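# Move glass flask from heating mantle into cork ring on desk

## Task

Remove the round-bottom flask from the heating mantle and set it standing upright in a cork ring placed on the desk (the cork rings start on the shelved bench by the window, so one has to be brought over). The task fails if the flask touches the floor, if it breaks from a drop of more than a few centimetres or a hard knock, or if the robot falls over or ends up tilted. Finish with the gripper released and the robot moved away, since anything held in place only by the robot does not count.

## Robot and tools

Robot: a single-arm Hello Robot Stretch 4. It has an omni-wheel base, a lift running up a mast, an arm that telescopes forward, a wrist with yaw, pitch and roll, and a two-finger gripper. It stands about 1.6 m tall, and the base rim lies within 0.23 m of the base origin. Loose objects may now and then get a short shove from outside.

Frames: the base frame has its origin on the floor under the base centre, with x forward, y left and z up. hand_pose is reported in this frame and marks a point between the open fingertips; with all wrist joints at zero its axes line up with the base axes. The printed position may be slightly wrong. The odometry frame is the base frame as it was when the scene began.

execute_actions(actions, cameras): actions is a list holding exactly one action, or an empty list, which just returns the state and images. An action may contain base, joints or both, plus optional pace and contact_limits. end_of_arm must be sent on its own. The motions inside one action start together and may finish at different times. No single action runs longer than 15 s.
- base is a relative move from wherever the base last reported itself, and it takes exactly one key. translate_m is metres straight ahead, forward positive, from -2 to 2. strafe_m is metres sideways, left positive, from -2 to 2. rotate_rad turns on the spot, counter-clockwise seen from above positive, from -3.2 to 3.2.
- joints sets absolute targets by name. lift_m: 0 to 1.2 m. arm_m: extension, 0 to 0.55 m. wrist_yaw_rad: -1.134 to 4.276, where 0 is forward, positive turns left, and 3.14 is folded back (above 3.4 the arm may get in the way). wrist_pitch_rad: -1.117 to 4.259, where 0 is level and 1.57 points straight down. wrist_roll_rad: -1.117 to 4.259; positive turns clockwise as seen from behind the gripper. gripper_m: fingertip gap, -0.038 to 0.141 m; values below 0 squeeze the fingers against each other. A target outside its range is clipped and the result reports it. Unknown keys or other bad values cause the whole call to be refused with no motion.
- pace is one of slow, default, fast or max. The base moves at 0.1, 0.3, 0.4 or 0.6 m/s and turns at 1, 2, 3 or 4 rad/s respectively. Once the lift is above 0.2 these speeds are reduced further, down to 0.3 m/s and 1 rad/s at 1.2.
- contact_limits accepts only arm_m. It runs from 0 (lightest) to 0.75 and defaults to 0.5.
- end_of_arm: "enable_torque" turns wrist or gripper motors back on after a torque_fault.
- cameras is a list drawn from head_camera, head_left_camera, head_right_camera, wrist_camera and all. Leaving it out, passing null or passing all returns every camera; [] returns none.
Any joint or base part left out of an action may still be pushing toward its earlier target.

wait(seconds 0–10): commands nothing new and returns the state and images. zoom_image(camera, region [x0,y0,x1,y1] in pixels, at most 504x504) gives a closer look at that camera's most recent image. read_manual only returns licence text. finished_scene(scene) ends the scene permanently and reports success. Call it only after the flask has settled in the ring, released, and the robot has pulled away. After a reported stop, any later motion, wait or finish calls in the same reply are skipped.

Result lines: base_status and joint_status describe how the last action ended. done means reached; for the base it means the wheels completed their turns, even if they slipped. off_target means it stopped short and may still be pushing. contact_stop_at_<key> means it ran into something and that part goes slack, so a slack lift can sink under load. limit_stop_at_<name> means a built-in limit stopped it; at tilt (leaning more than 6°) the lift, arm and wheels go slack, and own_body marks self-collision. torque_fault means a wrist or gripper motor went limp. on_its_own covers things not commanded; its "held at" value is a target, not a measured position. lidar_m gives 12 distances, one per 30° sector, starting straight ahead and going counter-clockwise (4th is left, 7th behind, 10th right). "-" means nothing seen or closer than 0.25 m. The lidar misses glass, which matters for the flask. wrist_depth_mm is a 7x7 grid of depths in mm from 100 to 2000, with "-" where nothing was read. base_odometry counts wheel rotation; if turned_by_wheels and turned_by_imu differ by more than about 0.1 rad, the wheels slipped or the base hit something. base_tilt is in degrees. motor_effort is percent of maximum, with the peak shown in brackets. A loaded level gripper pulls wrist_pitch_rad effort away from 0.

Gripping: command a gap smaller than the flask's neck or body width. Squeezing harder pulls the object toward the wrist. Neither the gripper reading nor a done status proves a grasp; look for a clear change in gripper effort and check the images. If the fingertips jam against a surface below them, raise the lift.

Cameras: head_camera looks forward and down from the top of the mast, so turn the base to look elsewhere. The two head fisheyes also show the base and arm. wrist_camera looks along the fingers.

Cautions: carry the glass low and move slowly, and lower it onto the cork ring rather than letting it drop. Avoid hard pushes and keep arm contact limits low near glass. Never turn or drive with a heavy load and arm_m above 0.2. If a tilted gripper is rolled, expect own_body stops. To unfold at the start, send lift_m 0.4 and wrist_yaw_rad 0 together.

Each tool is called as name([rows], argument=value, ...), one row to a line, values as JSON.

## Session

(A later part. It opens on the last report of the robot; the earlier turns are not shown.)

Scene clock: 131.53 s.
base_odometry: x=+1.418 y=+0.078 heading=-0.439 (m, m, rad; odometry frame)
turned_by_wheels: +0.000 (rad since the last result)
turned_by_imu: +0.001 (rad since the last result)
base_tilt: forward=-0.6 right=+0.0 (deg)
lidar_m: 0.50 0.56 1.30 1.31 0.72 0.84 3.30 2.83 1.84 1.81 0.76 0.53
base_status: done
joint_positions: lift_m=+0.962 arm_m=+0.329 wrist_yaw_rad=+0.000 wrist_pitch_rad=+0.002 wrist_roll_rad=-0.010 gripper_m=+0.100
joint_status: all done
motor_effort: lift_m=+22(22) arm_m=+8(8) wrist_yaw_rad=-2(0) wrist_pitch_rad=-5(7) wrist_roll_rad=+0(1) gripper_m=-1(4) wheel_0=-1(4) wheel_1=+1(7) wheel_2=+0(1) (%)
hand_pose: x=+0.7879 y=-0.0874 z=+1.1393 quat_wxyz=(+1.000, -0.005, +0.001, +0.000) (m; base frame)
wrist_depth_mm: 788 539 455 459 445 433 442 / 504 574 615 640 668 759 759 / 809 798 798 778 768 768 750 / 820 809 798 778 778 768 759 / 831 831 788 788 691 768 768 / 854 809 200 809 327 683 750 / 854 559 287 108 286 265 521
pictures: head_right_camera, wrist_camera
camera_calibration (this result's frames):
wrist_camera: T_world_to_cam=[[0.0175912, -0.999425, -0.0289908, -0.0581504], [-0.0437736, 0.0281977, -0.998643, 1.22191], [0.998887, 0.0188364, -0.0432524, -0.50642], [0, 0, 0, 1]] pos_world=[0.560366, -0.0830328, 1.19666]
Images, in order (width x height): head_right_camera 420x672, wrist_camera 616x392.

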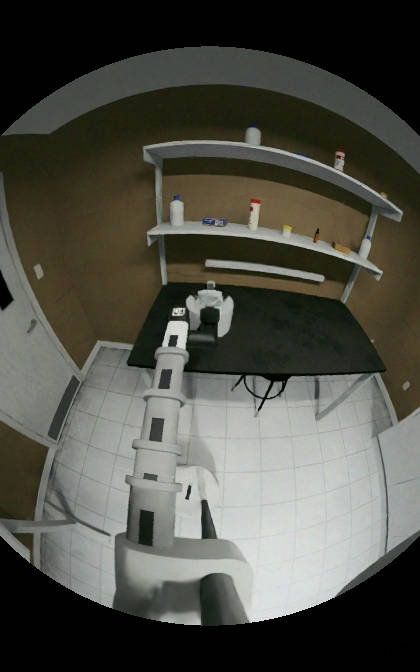

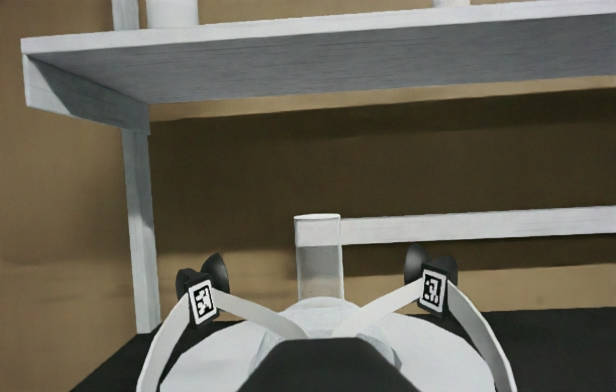

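execute_actions([
  {"joints":{"arm_m":0.383},"pace":"slow"},
], cameras=[])

execute_actions([
  {"joints":{"gripper_m":0.005},"pace":"slow"},
], cameras=["wrist_camera"])

execute_actions([
  {"joints":{"lift_m":1.09},"pace":"slow"},
], cameras=["wrist_camera","head_camera"])

Scene clock: 138.63 s.
base_odometry: x=+1.418 y=+0.078 heading=-0.439 (m, m, rad; odometry frame)
turned_by_wheels: +0.000 (rad since the last result)
turned_by_imu: +0.001 (rad since the last result)
base_tilt: forward=-0.6 right=+0.1 (deg)
lidar_m: 0.51 0.57 1.33 1.29 0.74 0.87 3.33 2.84 1.86 1.79 0.71 0.56
base_status: not commanded
joint_positions: lift_m=+0.962 arm_m=+0.382 wrist_yaw_rad=+0.000 wrist_pitch_rad=+0.002 wrist_roll_rad=-0.010 gripper_m=+0.100
joint_status: all done
motor_effort: lift_m=+22(22) arm_m=+8(5) wrist_yaw_rad=+0(1) wrist_pitch_rad=-7(8) wrist_roll_rad=-1(0) gripper_m=+0(0) wheel_0=-1(0) wheel_1=+1(1) wheel_2=+0(0) (%)
hand_pose: x=+0.8409 y=-0.0874 z=+1.1393 quat_wxyz=(+1.000, -0.005, +0.001, +0.000) (m; base frame)
wrist_depth_mm: 397 399 389 399 415 427 442 / 459 569 615 640 715 699 699 / 778 741 732 732 707 699 691 / 759 759 741 732 723 715 707 / 778 759 750 741 640 715 707 / 778 768 199 741 654 723 715 / 788 559 289 108 271 268 521
pictures: none
No camera images: the call's "cameras" was empty. Leave "cameras" out to get every camera's image.

Scene clock: 142.23 s.
base_odometry: x=+1.418 y=+0.078 heading=-0.439 (m, m, rad; odometry frame)
turned_by_wheels: +0.000 (rad since the last result)
turned_by_imu: +0.001 (rad since the last result)
base_tilt: forward=-0.6 right=+0.0 (deg)
lidar_m: 0.50 0.55 1.35 1.29 0.74 0.81 3.29 2.83 1.86 1.77 0.75 0.53
base_status: not commanded
joint_positions: lift_m=+0.962 arm_m=+0.382 wrist_yaw_rad=-0.001 wrist_pitch_rad=+0.000 wrist_roll_rad=-0.010 gripper_m=+0.005
joint_status: all done
motor_effort: lift_m=+22(22) arm_m=+8(8) wrist_yaw_rad=-1(1) wrist_pitch_rad=-1(7) wrist_roll_rad=-2(2) gripper_m=-20(21) wheel_0=+0(0) wheel_1=+1(1) wheel_2=+0(0) (%)
hand_pose: x=+0.8410 y=-0.0876 z=+1.1399 quat_wxyz=(+1.000, -0.005, +0.000, +0.000) (m; base frame)
wrist_depth_mm: 392 402 387 397 407 418 436 / 459 564 597 627 661 699 691 / 768 741 732 732 723 707 707 / 768 750 732 741 723 715 707 / 768 750 759 634 640 715 707 / 788 768 186 741 187 715 723 / 778 554 289 108 276 256 521
pictures: wrist_camera
camera_calibration (this result's frames):
wrist_camera: T_world_to_cam=[[0.0169775, -0.999445, -0.0286455, -0.0591398], [-0.0416648, 0.0279176, -0.998742, 1.22315], [0.998987, 0.0181497, -0.0411677, -0.561895], [0, 0, 0, 1]] pos_world=[0.613293, -0.0830562, 1.19679]
Images, in order (width x height): wrist_camera 616x392.

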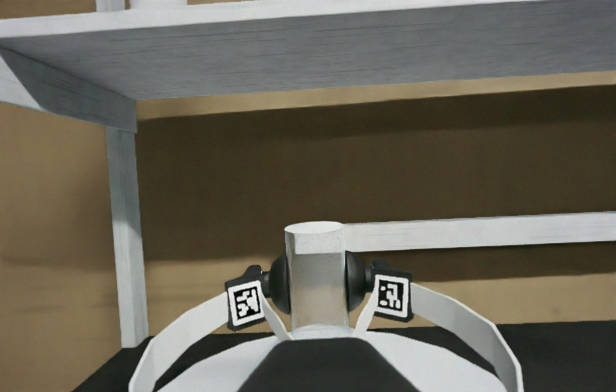

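Scene clock: 144.13 s.
base_odometry: x=+1.418 y=+0.078 heading=-0.439 (m, m, rad; odometry frame)
turned_by_wheels: +0.000 (rad since the last result)
turned_by_imu: +0.000 (rad since the last result)
base_tilt: forward=-0.6 right=+0.1 (deg)
lidar_m: 0.53 0.58 1.34 1.28 0.73 0.80 3.32 2.82 1.82 1.80 0.71 0.54
base_status: not commanded
joint_positions: lift_m=+1.090 arm_m=+0.382 wrist_yaw_rad=-0.001 wrist_pitch_rad=+0.005 wrist_roll_rad=-0.010 gripper_m=+0.005
joint_status: all done
motor_effort: lift_m=+23(25) arm_m=+8(8) wrist_yaw_rad=+0(0) wrist_pitch_rad=-16(13) wrist_roll_rad=+0(0) gripper_m=-18(19) wheel_0=+0(0) wheel_1=+1(1) wheel_2=+0(0) (%)
hand_pose: x=+0.8410 y=-0.0876 z=+1.2665 quat_wxyz=(+1.000, -0.005, +0.002, +0.000) (m; base frame)
wrist_depth_mm: 750 654 732 715 707 517 691 / 750 627 723 732 715 707 699 / 480 500 504 488 559 459 569 / 469 759 750 723 732 699 699 / 778 750 759 732 723 715 723 / 788 759 186 647 187 640 640 / 778 768 759 108 750 732 715
pictures: head_camera, wrist_camera
camera_calibration (this result's frames):
wrist_camera: T_world_to_cam=[[0.0169195, -0.999445, -0.0287105, -0.0553615], [-0.0462009, 0.0279024, -0.998542, 1.35315], [0.998789, 0.0182213, -0.0457032, -0.550773], [0, 0, 0, 1]] pos_world=[0.61356, -0.0830512, 1.32442]
Images, in order (width x height): head_camera 420x560, wrist_camera 616x392.

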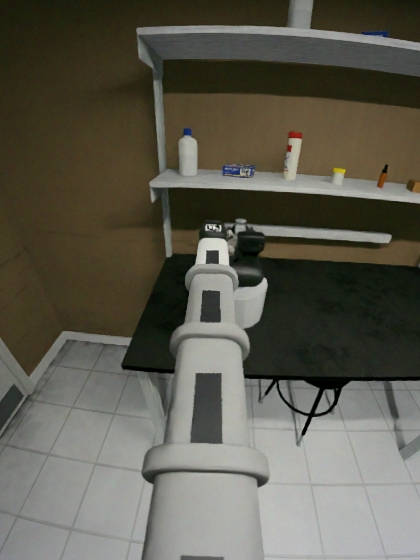

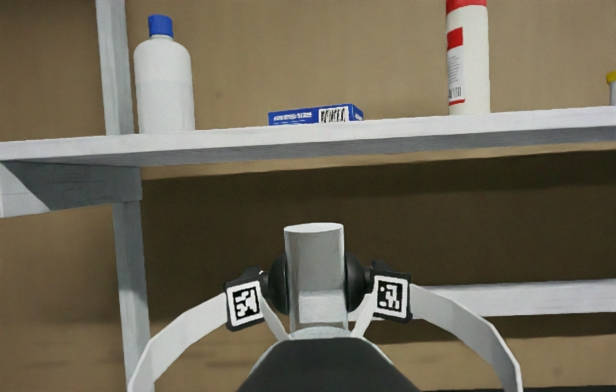

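execute_actions([
  {"joints":{"lift_m":1.13},"pace":"slow"},
], cameras=[])

execute_actions([
  {"base":{"translate_m":-1.395},"joints":{"arm_m":0.0}},
], cameras=[])

execute_actions([
  {"base":{"rotate_rad":1.57},"pace":"slow"},
], cameras=["wrist_camera","head_camera"])

Scene clock: 155.53 s.
base_odometry: x=+1.418 y=+0.078 heading=-0.439 (m, m, rad; odometry frame)
turned_by_wheels: +0.000 (rad since the last result)
turned_by_imu: +0.001 (rad since the last result)
base_tilt: forward=-0.6 right=+0.0 (deg)
lidar_m: 0.51 0.56 1.33 1.30 0.72 0.80 3.31 2.84 1.85 1.77 0.71 0.52
base_status: not commanded
joint_positions: lift_m=+1.130 arm_m=+0.382 wrist_yaw_rad=-0.001 wrist_pitch_rad=+0.005 wrist_roll_rad=-0.010 gripper_m=+0.005
joint_status: all done
motor_effort: lift_m=+23(24) arm_m=+7(7) wrist_yaw_rad=+1(1) wrist_pitch_rad=-15(14) wrist_roll_rad=+1(1) gripper_m=-19(20) wheel_0=+0(0) wheel_1=+1(1) wheel_2=+0(0) (%)
hand_pose: x=+0.8410 y=-0.0876 z=+1.3065 quat_wxyz=(+1.000, -0.005, +0.002, +0.000) (m; base frame)
wrist_depth_mm: 759 723 732 715 707 699 691 / 759 634 741 723 707 691 699 / 759 634 732 521 715 500 699 / 430 609 759 732 732 707 707 / 768 759 750 741 732 732 715 / 788 759 186 750 187 654 640 / 798 778 768 108 732 723 723
pictures: none
No camera images: the call's "cameras" was empty. Leave "cameras" out to get every camera's image.

Scene clock: 161.67 s.
base_odometry: x=+0.156 y=+0.671 heading=-0.439 (m, m, rad; odometry frame)
turned_by_wheels: +0.000 (rad since the last result)
turned_by_imu: +0.005 (rad since the last result)
base_tilt: forward=-0.6 right=+0.0 (deg)
lidar_m: 1.92 0.85 0.61 0.61 0.65 1.23 1.20 1.30 2.38 1.70 1.84 1.97
base_status: done
joint_positions: lift_m=+1.130 arm_m=+0.002 wrist_yaw_rad=+0.000 wrist_pitch_rad=+0.005 wrist_roll_rad=-0.010 gripper_m=+0.005
joint_status: all done
joint sent to its limit — the command would take arm_m past its lower limit, so that joint was sent only as far as its limit.
motor_effort: lift_m=+23(23) arm_m=-8(11) wrist_yaw_rad=-3(0) wrist_pitch_rad=-13(13) wrist_roll_rad=+0(1) gripper_m=-19(19) wheel_0=+1(6) wheel_1=-1(7) wheel_2=-1(8) (%)
hand_pose: x=+0.4619 y=-0.0874 z=+1.3066 quat_wxyz=(+1.000, -0.005, +0.002, +0.000) (m; base frame)
wrist_depth_mm: 1863 - - - - - - / 1983 - - - - - - / 1863 - - - - - - / 1921 - - - - - - / 1808 - - - - 1921 - / 1808 - 186 - 187 - - / 1863 - - 108 - - -
pictures: none
No camera images: the call's "cameras" was empty. Leave "cameras" out to get every camera's image.

Scene clock: 164.53 s.
base_odometry: x=+0.156 y=+0.671 heading=+1.131 (m, m, rad; odometry frame)
turned_by_wheels: +1.570 (rad since the last result)
turned_by_imu: +1.580 (rad since the last result)
base_tilt: forward=-0.6 right=+0.0 (deg)
lidar_m: 0.59 0.64 1.24 1.20 1.26 2.42 1.74 1.81 1.97 1.89 0.83 0.62
base_status: done
joint_positions: lift_m=+1.130 arm_m=+0.002 wrist_yaw_rad=+0.000 wrist_pitch_rad=+0.005 wrist_roll_rad=-0.010 gripper_m=+0.005
joint_status: not commanded
motor_effort: lift_m=+23(23) arm_m=-8(8) wrist_yaw_rad=-2(1) wrist_pitch_rad=-14(13) wrist_roll_rad=+0(1) gripper_m=-20(18) wheel_0=+0(4) wheel_1=-1(4) wheel_2=-1(7) (%)
hand_pose: x=+0.4619 y=-0.0874 z=+1.3066 quat_wxyz=(+1.000, -0.005, +0.002, +0.000) (m; base frame)
wrist_depth_mm: 1182 1182 1160 1138 1138 1098 1098 / 1182 1182 1160 1160 1118 1118 1098 / 1205 1205 1160 1160 1138 1118 1118 / 1182 1255 1182 1182 1138 1138 1138 / 1229 1205 1205 1205 1118 1138 1138 / 1229 1205 186 1078 189 1098 1060 / 1008 798 842 108 798 741 768
pictures: head_camera, wrist_camera
camera_calibration (this result's frames):
wrist_camera: T_world_to_cam=[[0.0175064, -0.999434, -0.028711, -0.0478979], [-0.0461144, 0.0278778, -0.998547, 1.3756], [0.998783, 0.018805, -0.0456003, -0.170374], [0, 0, 0, 1]] pos_world=[0.23444, -0.0830156, 1.36446]
Images, in order (width x height): head_camera 420x560, wrist_camera 616x392.

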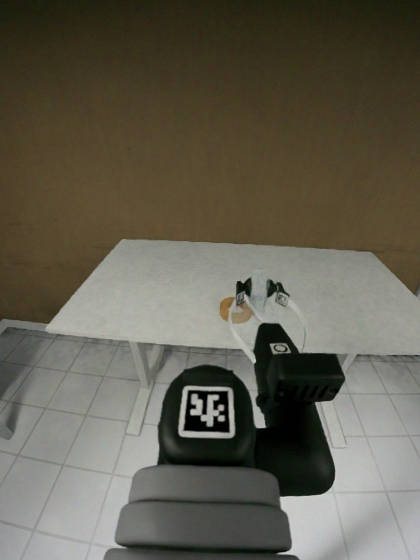

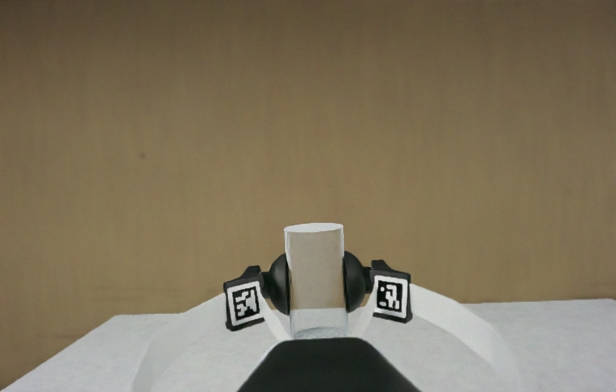

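execute_actions([
  {"joints":{"arm_m":0.31}},
], cameras=[])

execute_actions([
  {"joints":{"lift_m":1.0},"pace":"slow"},
], cameras=["head_left_camera","head_camera","head_right_camera"])

zoom_image(camera="head_right_camera", region=[130,250,290,370])

zoom_image(camera="head_left_camera", region=[160,250,320,370])

Scene clock: 176.23 s.
base_odometry: x=+0.156 y=+0.671 heading=+1.131 (m, m, rad; odometry frame)
turned_by_wheels: +0.000 (rad since the last result)
turned_by_imu: +0.001 (rad since the last result)
base_tilt: forward=-0.6 right=+0.0 (deg)
lidar_m: 0.60 0.62 1.24 1.18 1.30 2.39 1.73 1.82 1.98 1.91 0.83 0.62
base_status: not commanded
joint_positions: lift_m=+1.130 arm_m=+0.309 wrist_yaw_rad=+0.000 wrist_pitch_rad=+0.004 wrist_roll_rad=-0.010 gripper_m=+0.005
joint_status: all done
motor_effort: lift_m=+23(23) arm_m=+8(9) wrist_yaw_rad=-4(2) wrist_pitch_rad=-12(13) wrist_roll_rad=-1(0) gripper_m=-21(19) wheel_0=+0(0) wheel_1=-1(1) wheel_2=-1(1) (%)
hand_pose: x=+0.7680 y=-0.0874 z=+1.3066 quat_wxyz=(+1.000, -0.005, +0.002, +0.000) (m; base frame)
wrist_depth_mm: 878 866 854 842 831 842 820 / 891 891 866 854 854 831 820 / 904 878 866 854 854 831 831 / 917 878 891 854 854 842 831 / 917 917 878 866 866 854 842 / 917 904 186 891 188 854 854 / 917 809 842 108 798 732 759
pictures: none
No camera images: the call's "cameras" was empty. Leave "cameras" out to get every camera's image.

Scene clock: 178.13 s.
base_odometry: x=+0.156 y=+0.671 heading=+1.131 (m, m, rad; odometry frame)
turned_by_wheels: +0.000 (rad since the last result)
turned_by_imu: +0.000 (rad since the last result)
base_tilt: forward=-0.6 right=+0.0 (deg)
lidar_m: 0.59 0.62 1.21 1.19 1.27 2.37 1.72 1.84 1.98 1.91 0.83 0.63
base_status: not commanded
joint_positions: lift_m=+1.000 arm_m=+0.309 wrist_yaw_rad=+0.000 wrist_pitch_rad=+0.004 wrist_roll_rad=-0.010 gripper_m=+0.005
joint_status: all done
motor_effort: lift_m=+16(23) arm_m=+8(8) wrist_yaw_rad=-3(2) wrist_pitch_rad=-16(12) wrist_roll_rad=+0(1) gripper_m=-19(17) wheel_0=+0(0) wheel_1=-1(1) wheel_2=-1(1) (%)
hand_pose: x=+0.7680 y=-0.0874 z=+1.1772 quat_wxyz=(+1.000, -0.005, +0.002, +0.000) (m; base frame)
wrist_depth_mm: 866 878 854 842 831 820 809 / 904 878 854 866 831 831 820 / 891 878 878 854 842 831 820 / 917 866 866 866 866 831 842 / 917 878 878 891 854 866 831 / 904 854 186 732 187 741 715 / 603 554 569 108 549 500 521
pictures: head_camera, head_left_camera, head_right_camera
Images, in order (width x height): head_camera 420x560, head_left_camera 420x672, head_right_camera 420x672.

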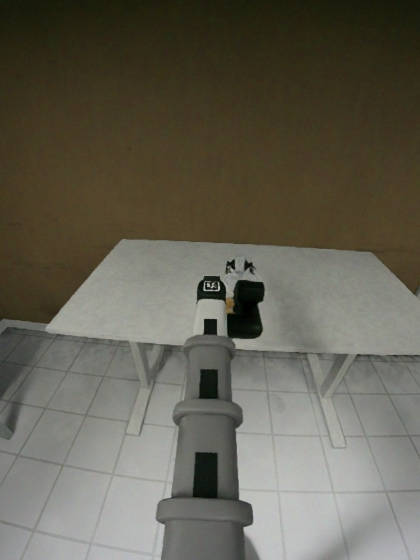

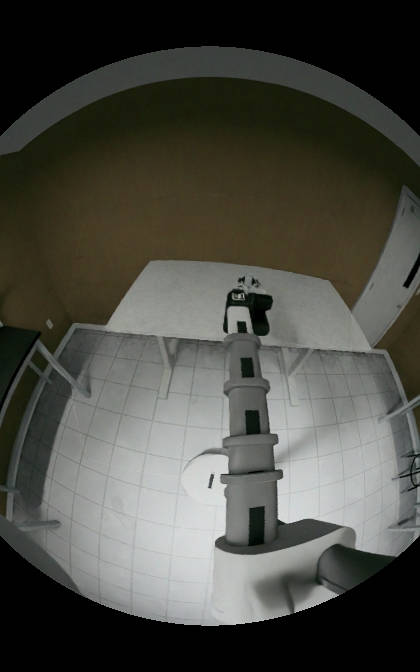

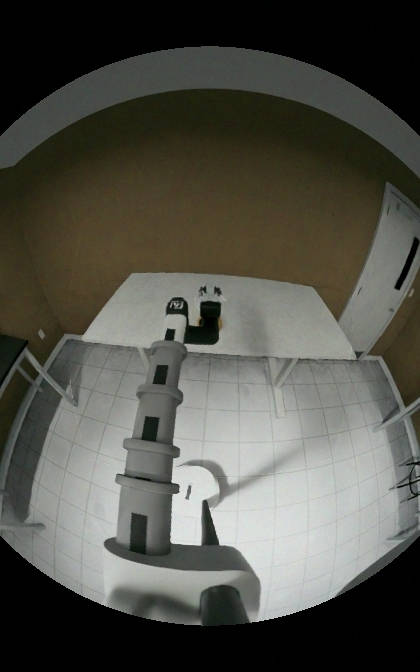

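Region (130, 250, 290, 370) of head_right_camera's 420x672 image, scaled by 3.150, with more detail than that image has; it fills the top 378 rows of this view, and the rest is white.

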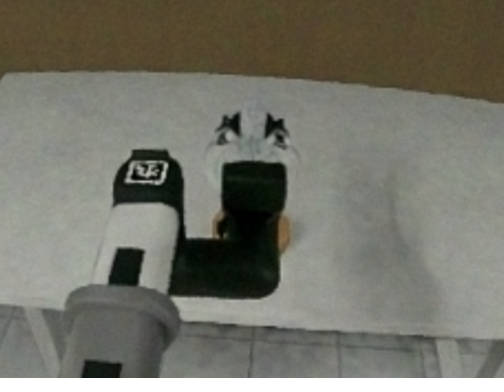

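Region (160, 250, 320, 370) of head_left_camera's 420x672 image, scaled by 3.150, with more detail than that image has; it fills the top 378 rows of this view, and the rest is white.

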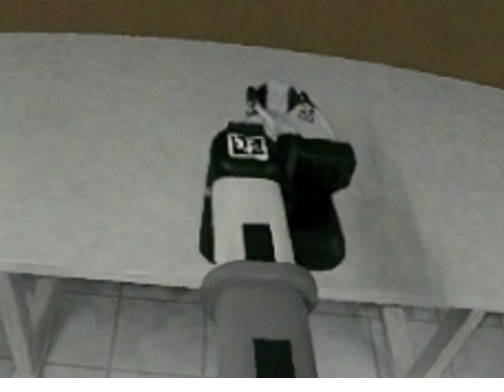

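execute_actions([
  {"joints":{"lift_m":0.965,"arm_m":0.32},"pace":"slow"},
], cameras=["wrist_camera"])

execute_actions([
  {"joints":{"lift_m":0.95},"pace":"slow"},
], cameras=["wrist_camera"])

execute_actions([
  {"joints":{"lift_m":0.935},"pace":"slow"},
], cameras=["wrist_camera"])

Scene clock: 187.77 s.
base_odometry: x=+0.156 y=+0.671 heading=+1.131 (m, m, rad; odometry frame)
turned_by_wheels: +0.000 (rad since the last result)
turned_by_imu: +0.001 (rad since the last result)
base_tilt: forward=-0.6 right=+0.0 (deg)
lidar_m: 0.54 0.65 1.25 1.19 1.30 2.40 1.71 1.83 1.97 1.91 0.82 0.61
base_status: not commanded
joint_positions: lift_m=+0.965 arm_m=+0.319 wrist_yaw_rad=+0.000 wrist_pitch_rad=+0.004 wrist_roll_rad=-0.010 gripper_m=+0.005
joint_status: all done
motor_effort: lift_m=+16(16) arm_m=+8(8) wrist_yaw_rad=-1(0) wrist_pitch_rad=-14(13) wrist_roll_rad=-1(0) gripper_m=-19(20) wheel_0=+0(0) wheel_1=-1(1) wheel_2=-2(1) (%)
hand_pose: x=+0.7779 y=-0.0874 z=+1.1422 quat_wxyz=(+1.000, -0.005, +0.002, +0.000) (m; base frame)
wrist_depth_mm: 866 866 842 820 820 798 798 / 866 891 866 842 831 820 820 / 878 866 866 842 842 831 820 / 904 891 878 854 854 831 820 / 891 904 866 866 854 854 831 / 788 750 187 634 188 640 627 / 525 484 500 108 480 442 455
pictures: wrist_camera
camera_calibration (this result's frames):
wrist_camera: T_world_to_cam=[[0.0175704, -0.999433, -0.0287079, -0.0581862], [-0.045935, 0.0278752, -0.998555, 1.22591], [0.99879, 0.0188637, -0.0454192, -0.493737], [0, 0, 0, 1]] pos_world=[0.550474, -0.0830121, 1.20005]
Images, in order (width x height): wrist_camera 616x392.

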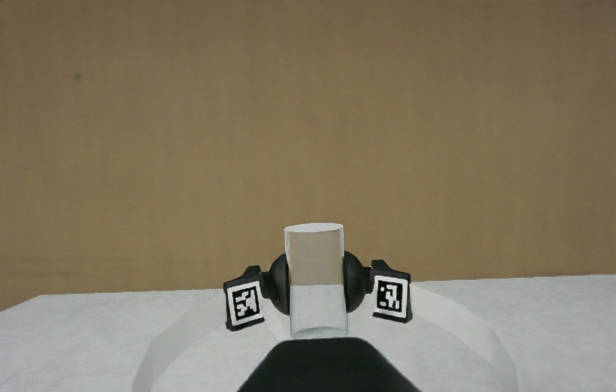

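Scene clock: 188.60 s.
base_odometry: x=+0.156 y=+0.671 heading=+1.131 (m, m, rad; odometry frame)
turned_by_wheels: +0.000 (rad since the last result)
turned_by_imu: +0.000 (rad since the last result)
base_tilt: forward=-0.6 right=+0.0 (deg)
lidar_m: 0.58 0.64 1.24 1.19 1.28 2.37 1.73 1.84 1.98 1.89 0.84 0.60
base_status: not commanded
joint_positions: lift_m=+0.950 arm_m=+0.319 wrist_yaw_rad=+0.000 wrist_pitch_rad=+0.004 wrist_roll_rad=-0.010 gripper_m=+0.005
joint_status: all done
motor_effort: lift_m=+16(17) arm_m=+8(8) wrist_yaw_rad=-2(3) wrist_pitch_rad=-13(12) wrist_roll_rad=+0(1) gripper_m=-21(20) wheel_0=+0(0) wheel_1=-1(1) wheel_2=-2(2) (%)
hand_pose: x=+0.7779 y=-0.0874 z=+1.1272 quat_wxyz=(+1.000, -0.005, +0.002, +0.000) (m; base frame)
wrist_depth_mm: 854 854 854 820 831 831 820 / 891 878 854 854 820 809 809 / 878 866 854 842 842 831 798 / 891 866 866 854 854 831 820 / 917 891 878 866 866 831 831 / 723 699 187 603 187 603 585 / 492 449 469 108 442 413 433
pictures: wrist_camera
camera_calibration (this result's frames):
wrist_camera: T_world_to_cam=[[0.0175705, -0.999433, -0.028708, -0.0586169], [-0.045935, 0.0278752, -0.998555, 1.21093], [0.99879, 0.0188638, -0.0454192, -0.494419], [0, 0, 0, 1]] pos_world=[0.550475, -0.0830121, 1.18504]
Images, in order (width x height): wrist_camera 616x392.

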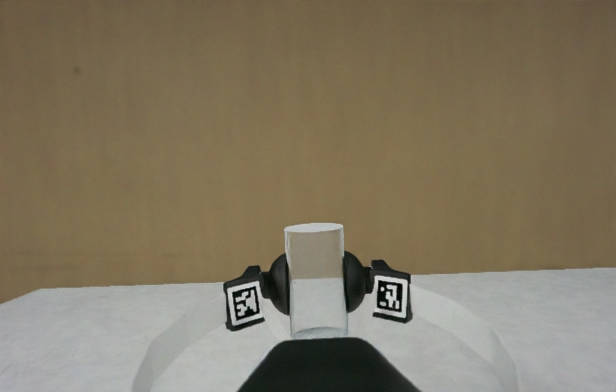

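Scene clock: 189.43 s.
base_odometry: x=+0.156 y=+0.671 heading=+1.131 (m, m, rad; odometry frame)
turned_by_wheels: +0.000 (rad since the last result)
turned_by_imu: +0.000 (rad since the last result)
base_tilt: forward=-0.6 right=+0.0 (deg)
lidar_m: 0.59 0.66 1.21 1.19 1.29 2.41 1.73 1.85 2.01 1.89 0.86 0.60
base_status: not commanded
joint_positions: lift_m=+0.935 arm_m=+0.319 wrist_yaw_rad=+0.000 wrist_pitch_rad=+0.001 wrist_roll_rad=-0.010 gripper_m=+0.005
joint_status: all done
motor_effort: lift_m=+14(16) arm_m=+8(8) wrist_yaw_rad=-1(2) wrist_pitch_rad=-2(12) wrist_roll_rad=+0(1) gripper_m=-19(17) wheel_0=+0(0) wheel_1=-1(1) wheel_2=-1(2) (%)
hand_pose: x=+0.7779 y=-0.0874 z=+1.1134 quat_wxyz=(+1.000, -0.005, +0.000, +0.000) (m; base frame)
wrist_depth_mm: 866 854 866 831 831 820 809 / 878 866 866 842 831 820 809 / 891 878 866 854 831 831 820 / 904 866 866 854 854 854 831 / 904 891 878 866 854 854 831 / 699 683 186 574 188 574 564 / 469 430 452 108 430 394 413
pictures: wrist_camera
camera_calibration (this result's frames):
wrist_camera: T_world_to_cam=[[0.0176801, -0.999433, -0.0286412, -0.059172], [-0.0420812, 0.0278765, -0.998725, 1.19439], [0.998958, 0.0188628, -0.0415645, -0.499479], [0, 0, 0, 1]] pos_world=[0.550266, -0.0830122, 1.17041]
Images, in order (width x height): wrist_camera 616x392.

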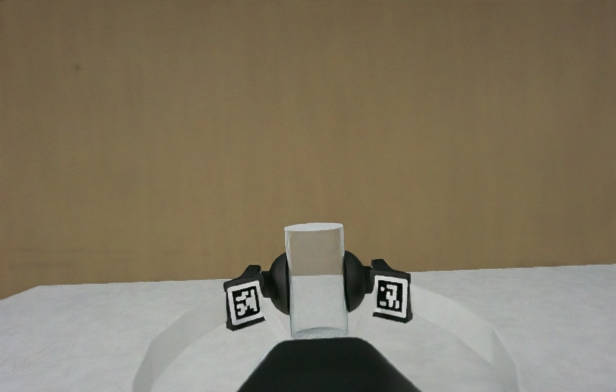

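Contact. Release gently.

execute_actions([
  {"joints":{"gripper_m":0.09},"pace":"slow"},
], cameras=["wrist_camera"])

execute_actions([
  {"joints":{"arm_m":0.0}},
], cameras=["wrist_camera","head_camera"])

Scene clock: 198.20 s.
base_odometry: x=+0.156 y=+0.671 heading=+1.131 (m, m, rad; odometry frame)
turned_by_wheels: +0.000 (rad since the last result)
turned_by_imu: +0.001 (rad since the last result)
base_tilt: forward=-0.6 right=+0.1 (deg)
lidar_m: 0.59 0.63 1.20 1.19 1.29 2.40 1.73 1.84 1.99 1.92 0.85 0.64
base_status: not commanded
joint_positions: lift_m=+0.935 arm_m=+0.319 wrist_yaw_rad=+0.000 wrist_pitch_rad=+0.002 wrist_roll_rad=-0.010 gripper_m=+0.090
joint_status: all done
motor_effort: lift_m=+15(15) arm_m=+8(8) wrist_yaw_rad=-3(2) wrist_pitch_rad=-7(5) wrist_roll_rad=-2(1) gripper_m=+0(20) wheel_0=+0(0) wheel_1=-1(1) wheel_2=-1(1) (%)
hand_pose: x=+0.7779 y=-0.0874 z=+1.1130 quat_wxyz=(+1.000, -0.005, +0.001, +0.000) (m; base frame)
wrist_depth_mm: 878 866 854 842 831 809 820 / 878 866 854 854 831 820 809 / 891 878 854 854 831 831 820 / 904 878 866 854 842 831 831 / 904 878 878 878 854 831 831 / 699 661 199 621 504 539 559 / 466 436 449 108 424 394 404
pictures: wrist_camera
camera_calibration (this result's frames):
wrist_camera: T_world_to_cam=[[0.0175665, -0.999435, -0.0286653, -0.0590911], [-0.0434874, 0.0278789, -0.998665, 1.19495], [0.9989, 0.0187896, -0.042973, -0.497885], [0, 0, 0, 1]] pos_world=[0.550341, -0.0830166, 1.17027]
Images, in order (width x height): wrist_camera 616x392.

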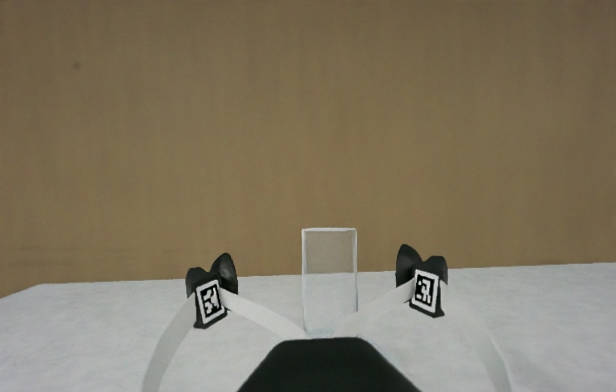

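Scene clock: 200.27 s.
base_odometry: x=+0.156 y=+0.671 heading=+1.131 (m, m, rad; odometry frame)
turned_by_wheels: +0.000 (rad since the last result)
turned_by_imu: +0.000 (rad since the last result)
base_tilt: forward=-0.6 right=+0.1 (deg)
lidar_m: 0.61 0.62 1.24 1.19 1.30 2.37 1.71 1.80 1.96 1.90 0.83 0.62
base_status: not commanded
joint_positions: lift_m=+0.935 arm_m=+0.003 wrist_yaw_rad=+0.000 wrist_pitch_rad=+0.002 wrist_roll_rad=-0.010 gripper_m=+0.090
joint_status: all done
joint sent to its limit — the command would take arm_m past its lower limit, so that joint was sent only as far as its limit.
motor_effort: lift_m=+15(15) arm_m=-8(8) wrist_yaw_rad=-2(4) wrist_pitch_rad=-8(8) wrist_roll_rad=+1(1) gripper_m=-1(2) wheel_0=+0(0) wheel_1=-1(1) wheel_2=-1(2) (%)
hand_pose: x=+0.4619 y=-0.0874 z=+1.1129 quat_wxyz=(+1.000, -0.005, +0.001, +0.000) (m; base frame)
wrist_depth_mm: 1182 1182 1160 1138 1118 1118 1098 / 1229 1182 1138 1182 1138 1118 1098 / 1205 1182 1182 1182 1138 1138 1138 / 1205 1205 1160 1182 1138 1138 1118 / 1255 1182 1182 1078 1042 976 917 / 699 676 199 574 512 544 564 / 473 436 452 108 427 399 407
pictures: head_camera, wrist_camera
camera_calibration (this result's frames):
wrist_camera: T_world_to_cam=[[0.0174869, -0.999436, -0.028672, -0.0535186], [-0.0438627, 0.0278819, -0.998648, 1.18125], [0.998885, 0.0187209, -0.0433504, -0.181779], [0, 0, 0, 1]] pos_world=[0.234325, -0.0830208, 1.17023]
Images, in order (width x height): head_camera 420x560, wrist_camera 616x392.

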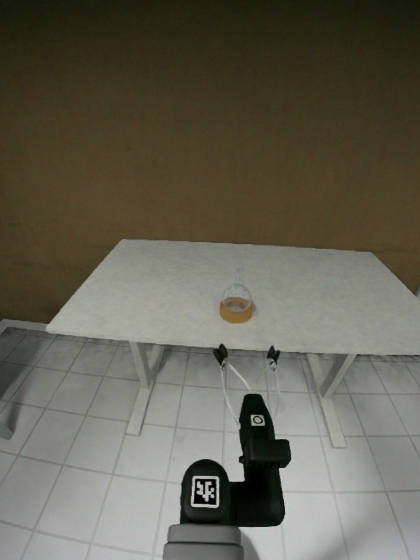

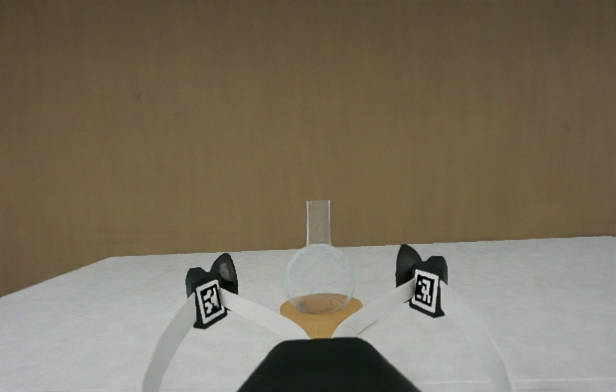

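finished_scene(scene=1)

The scene is finished: the task was done.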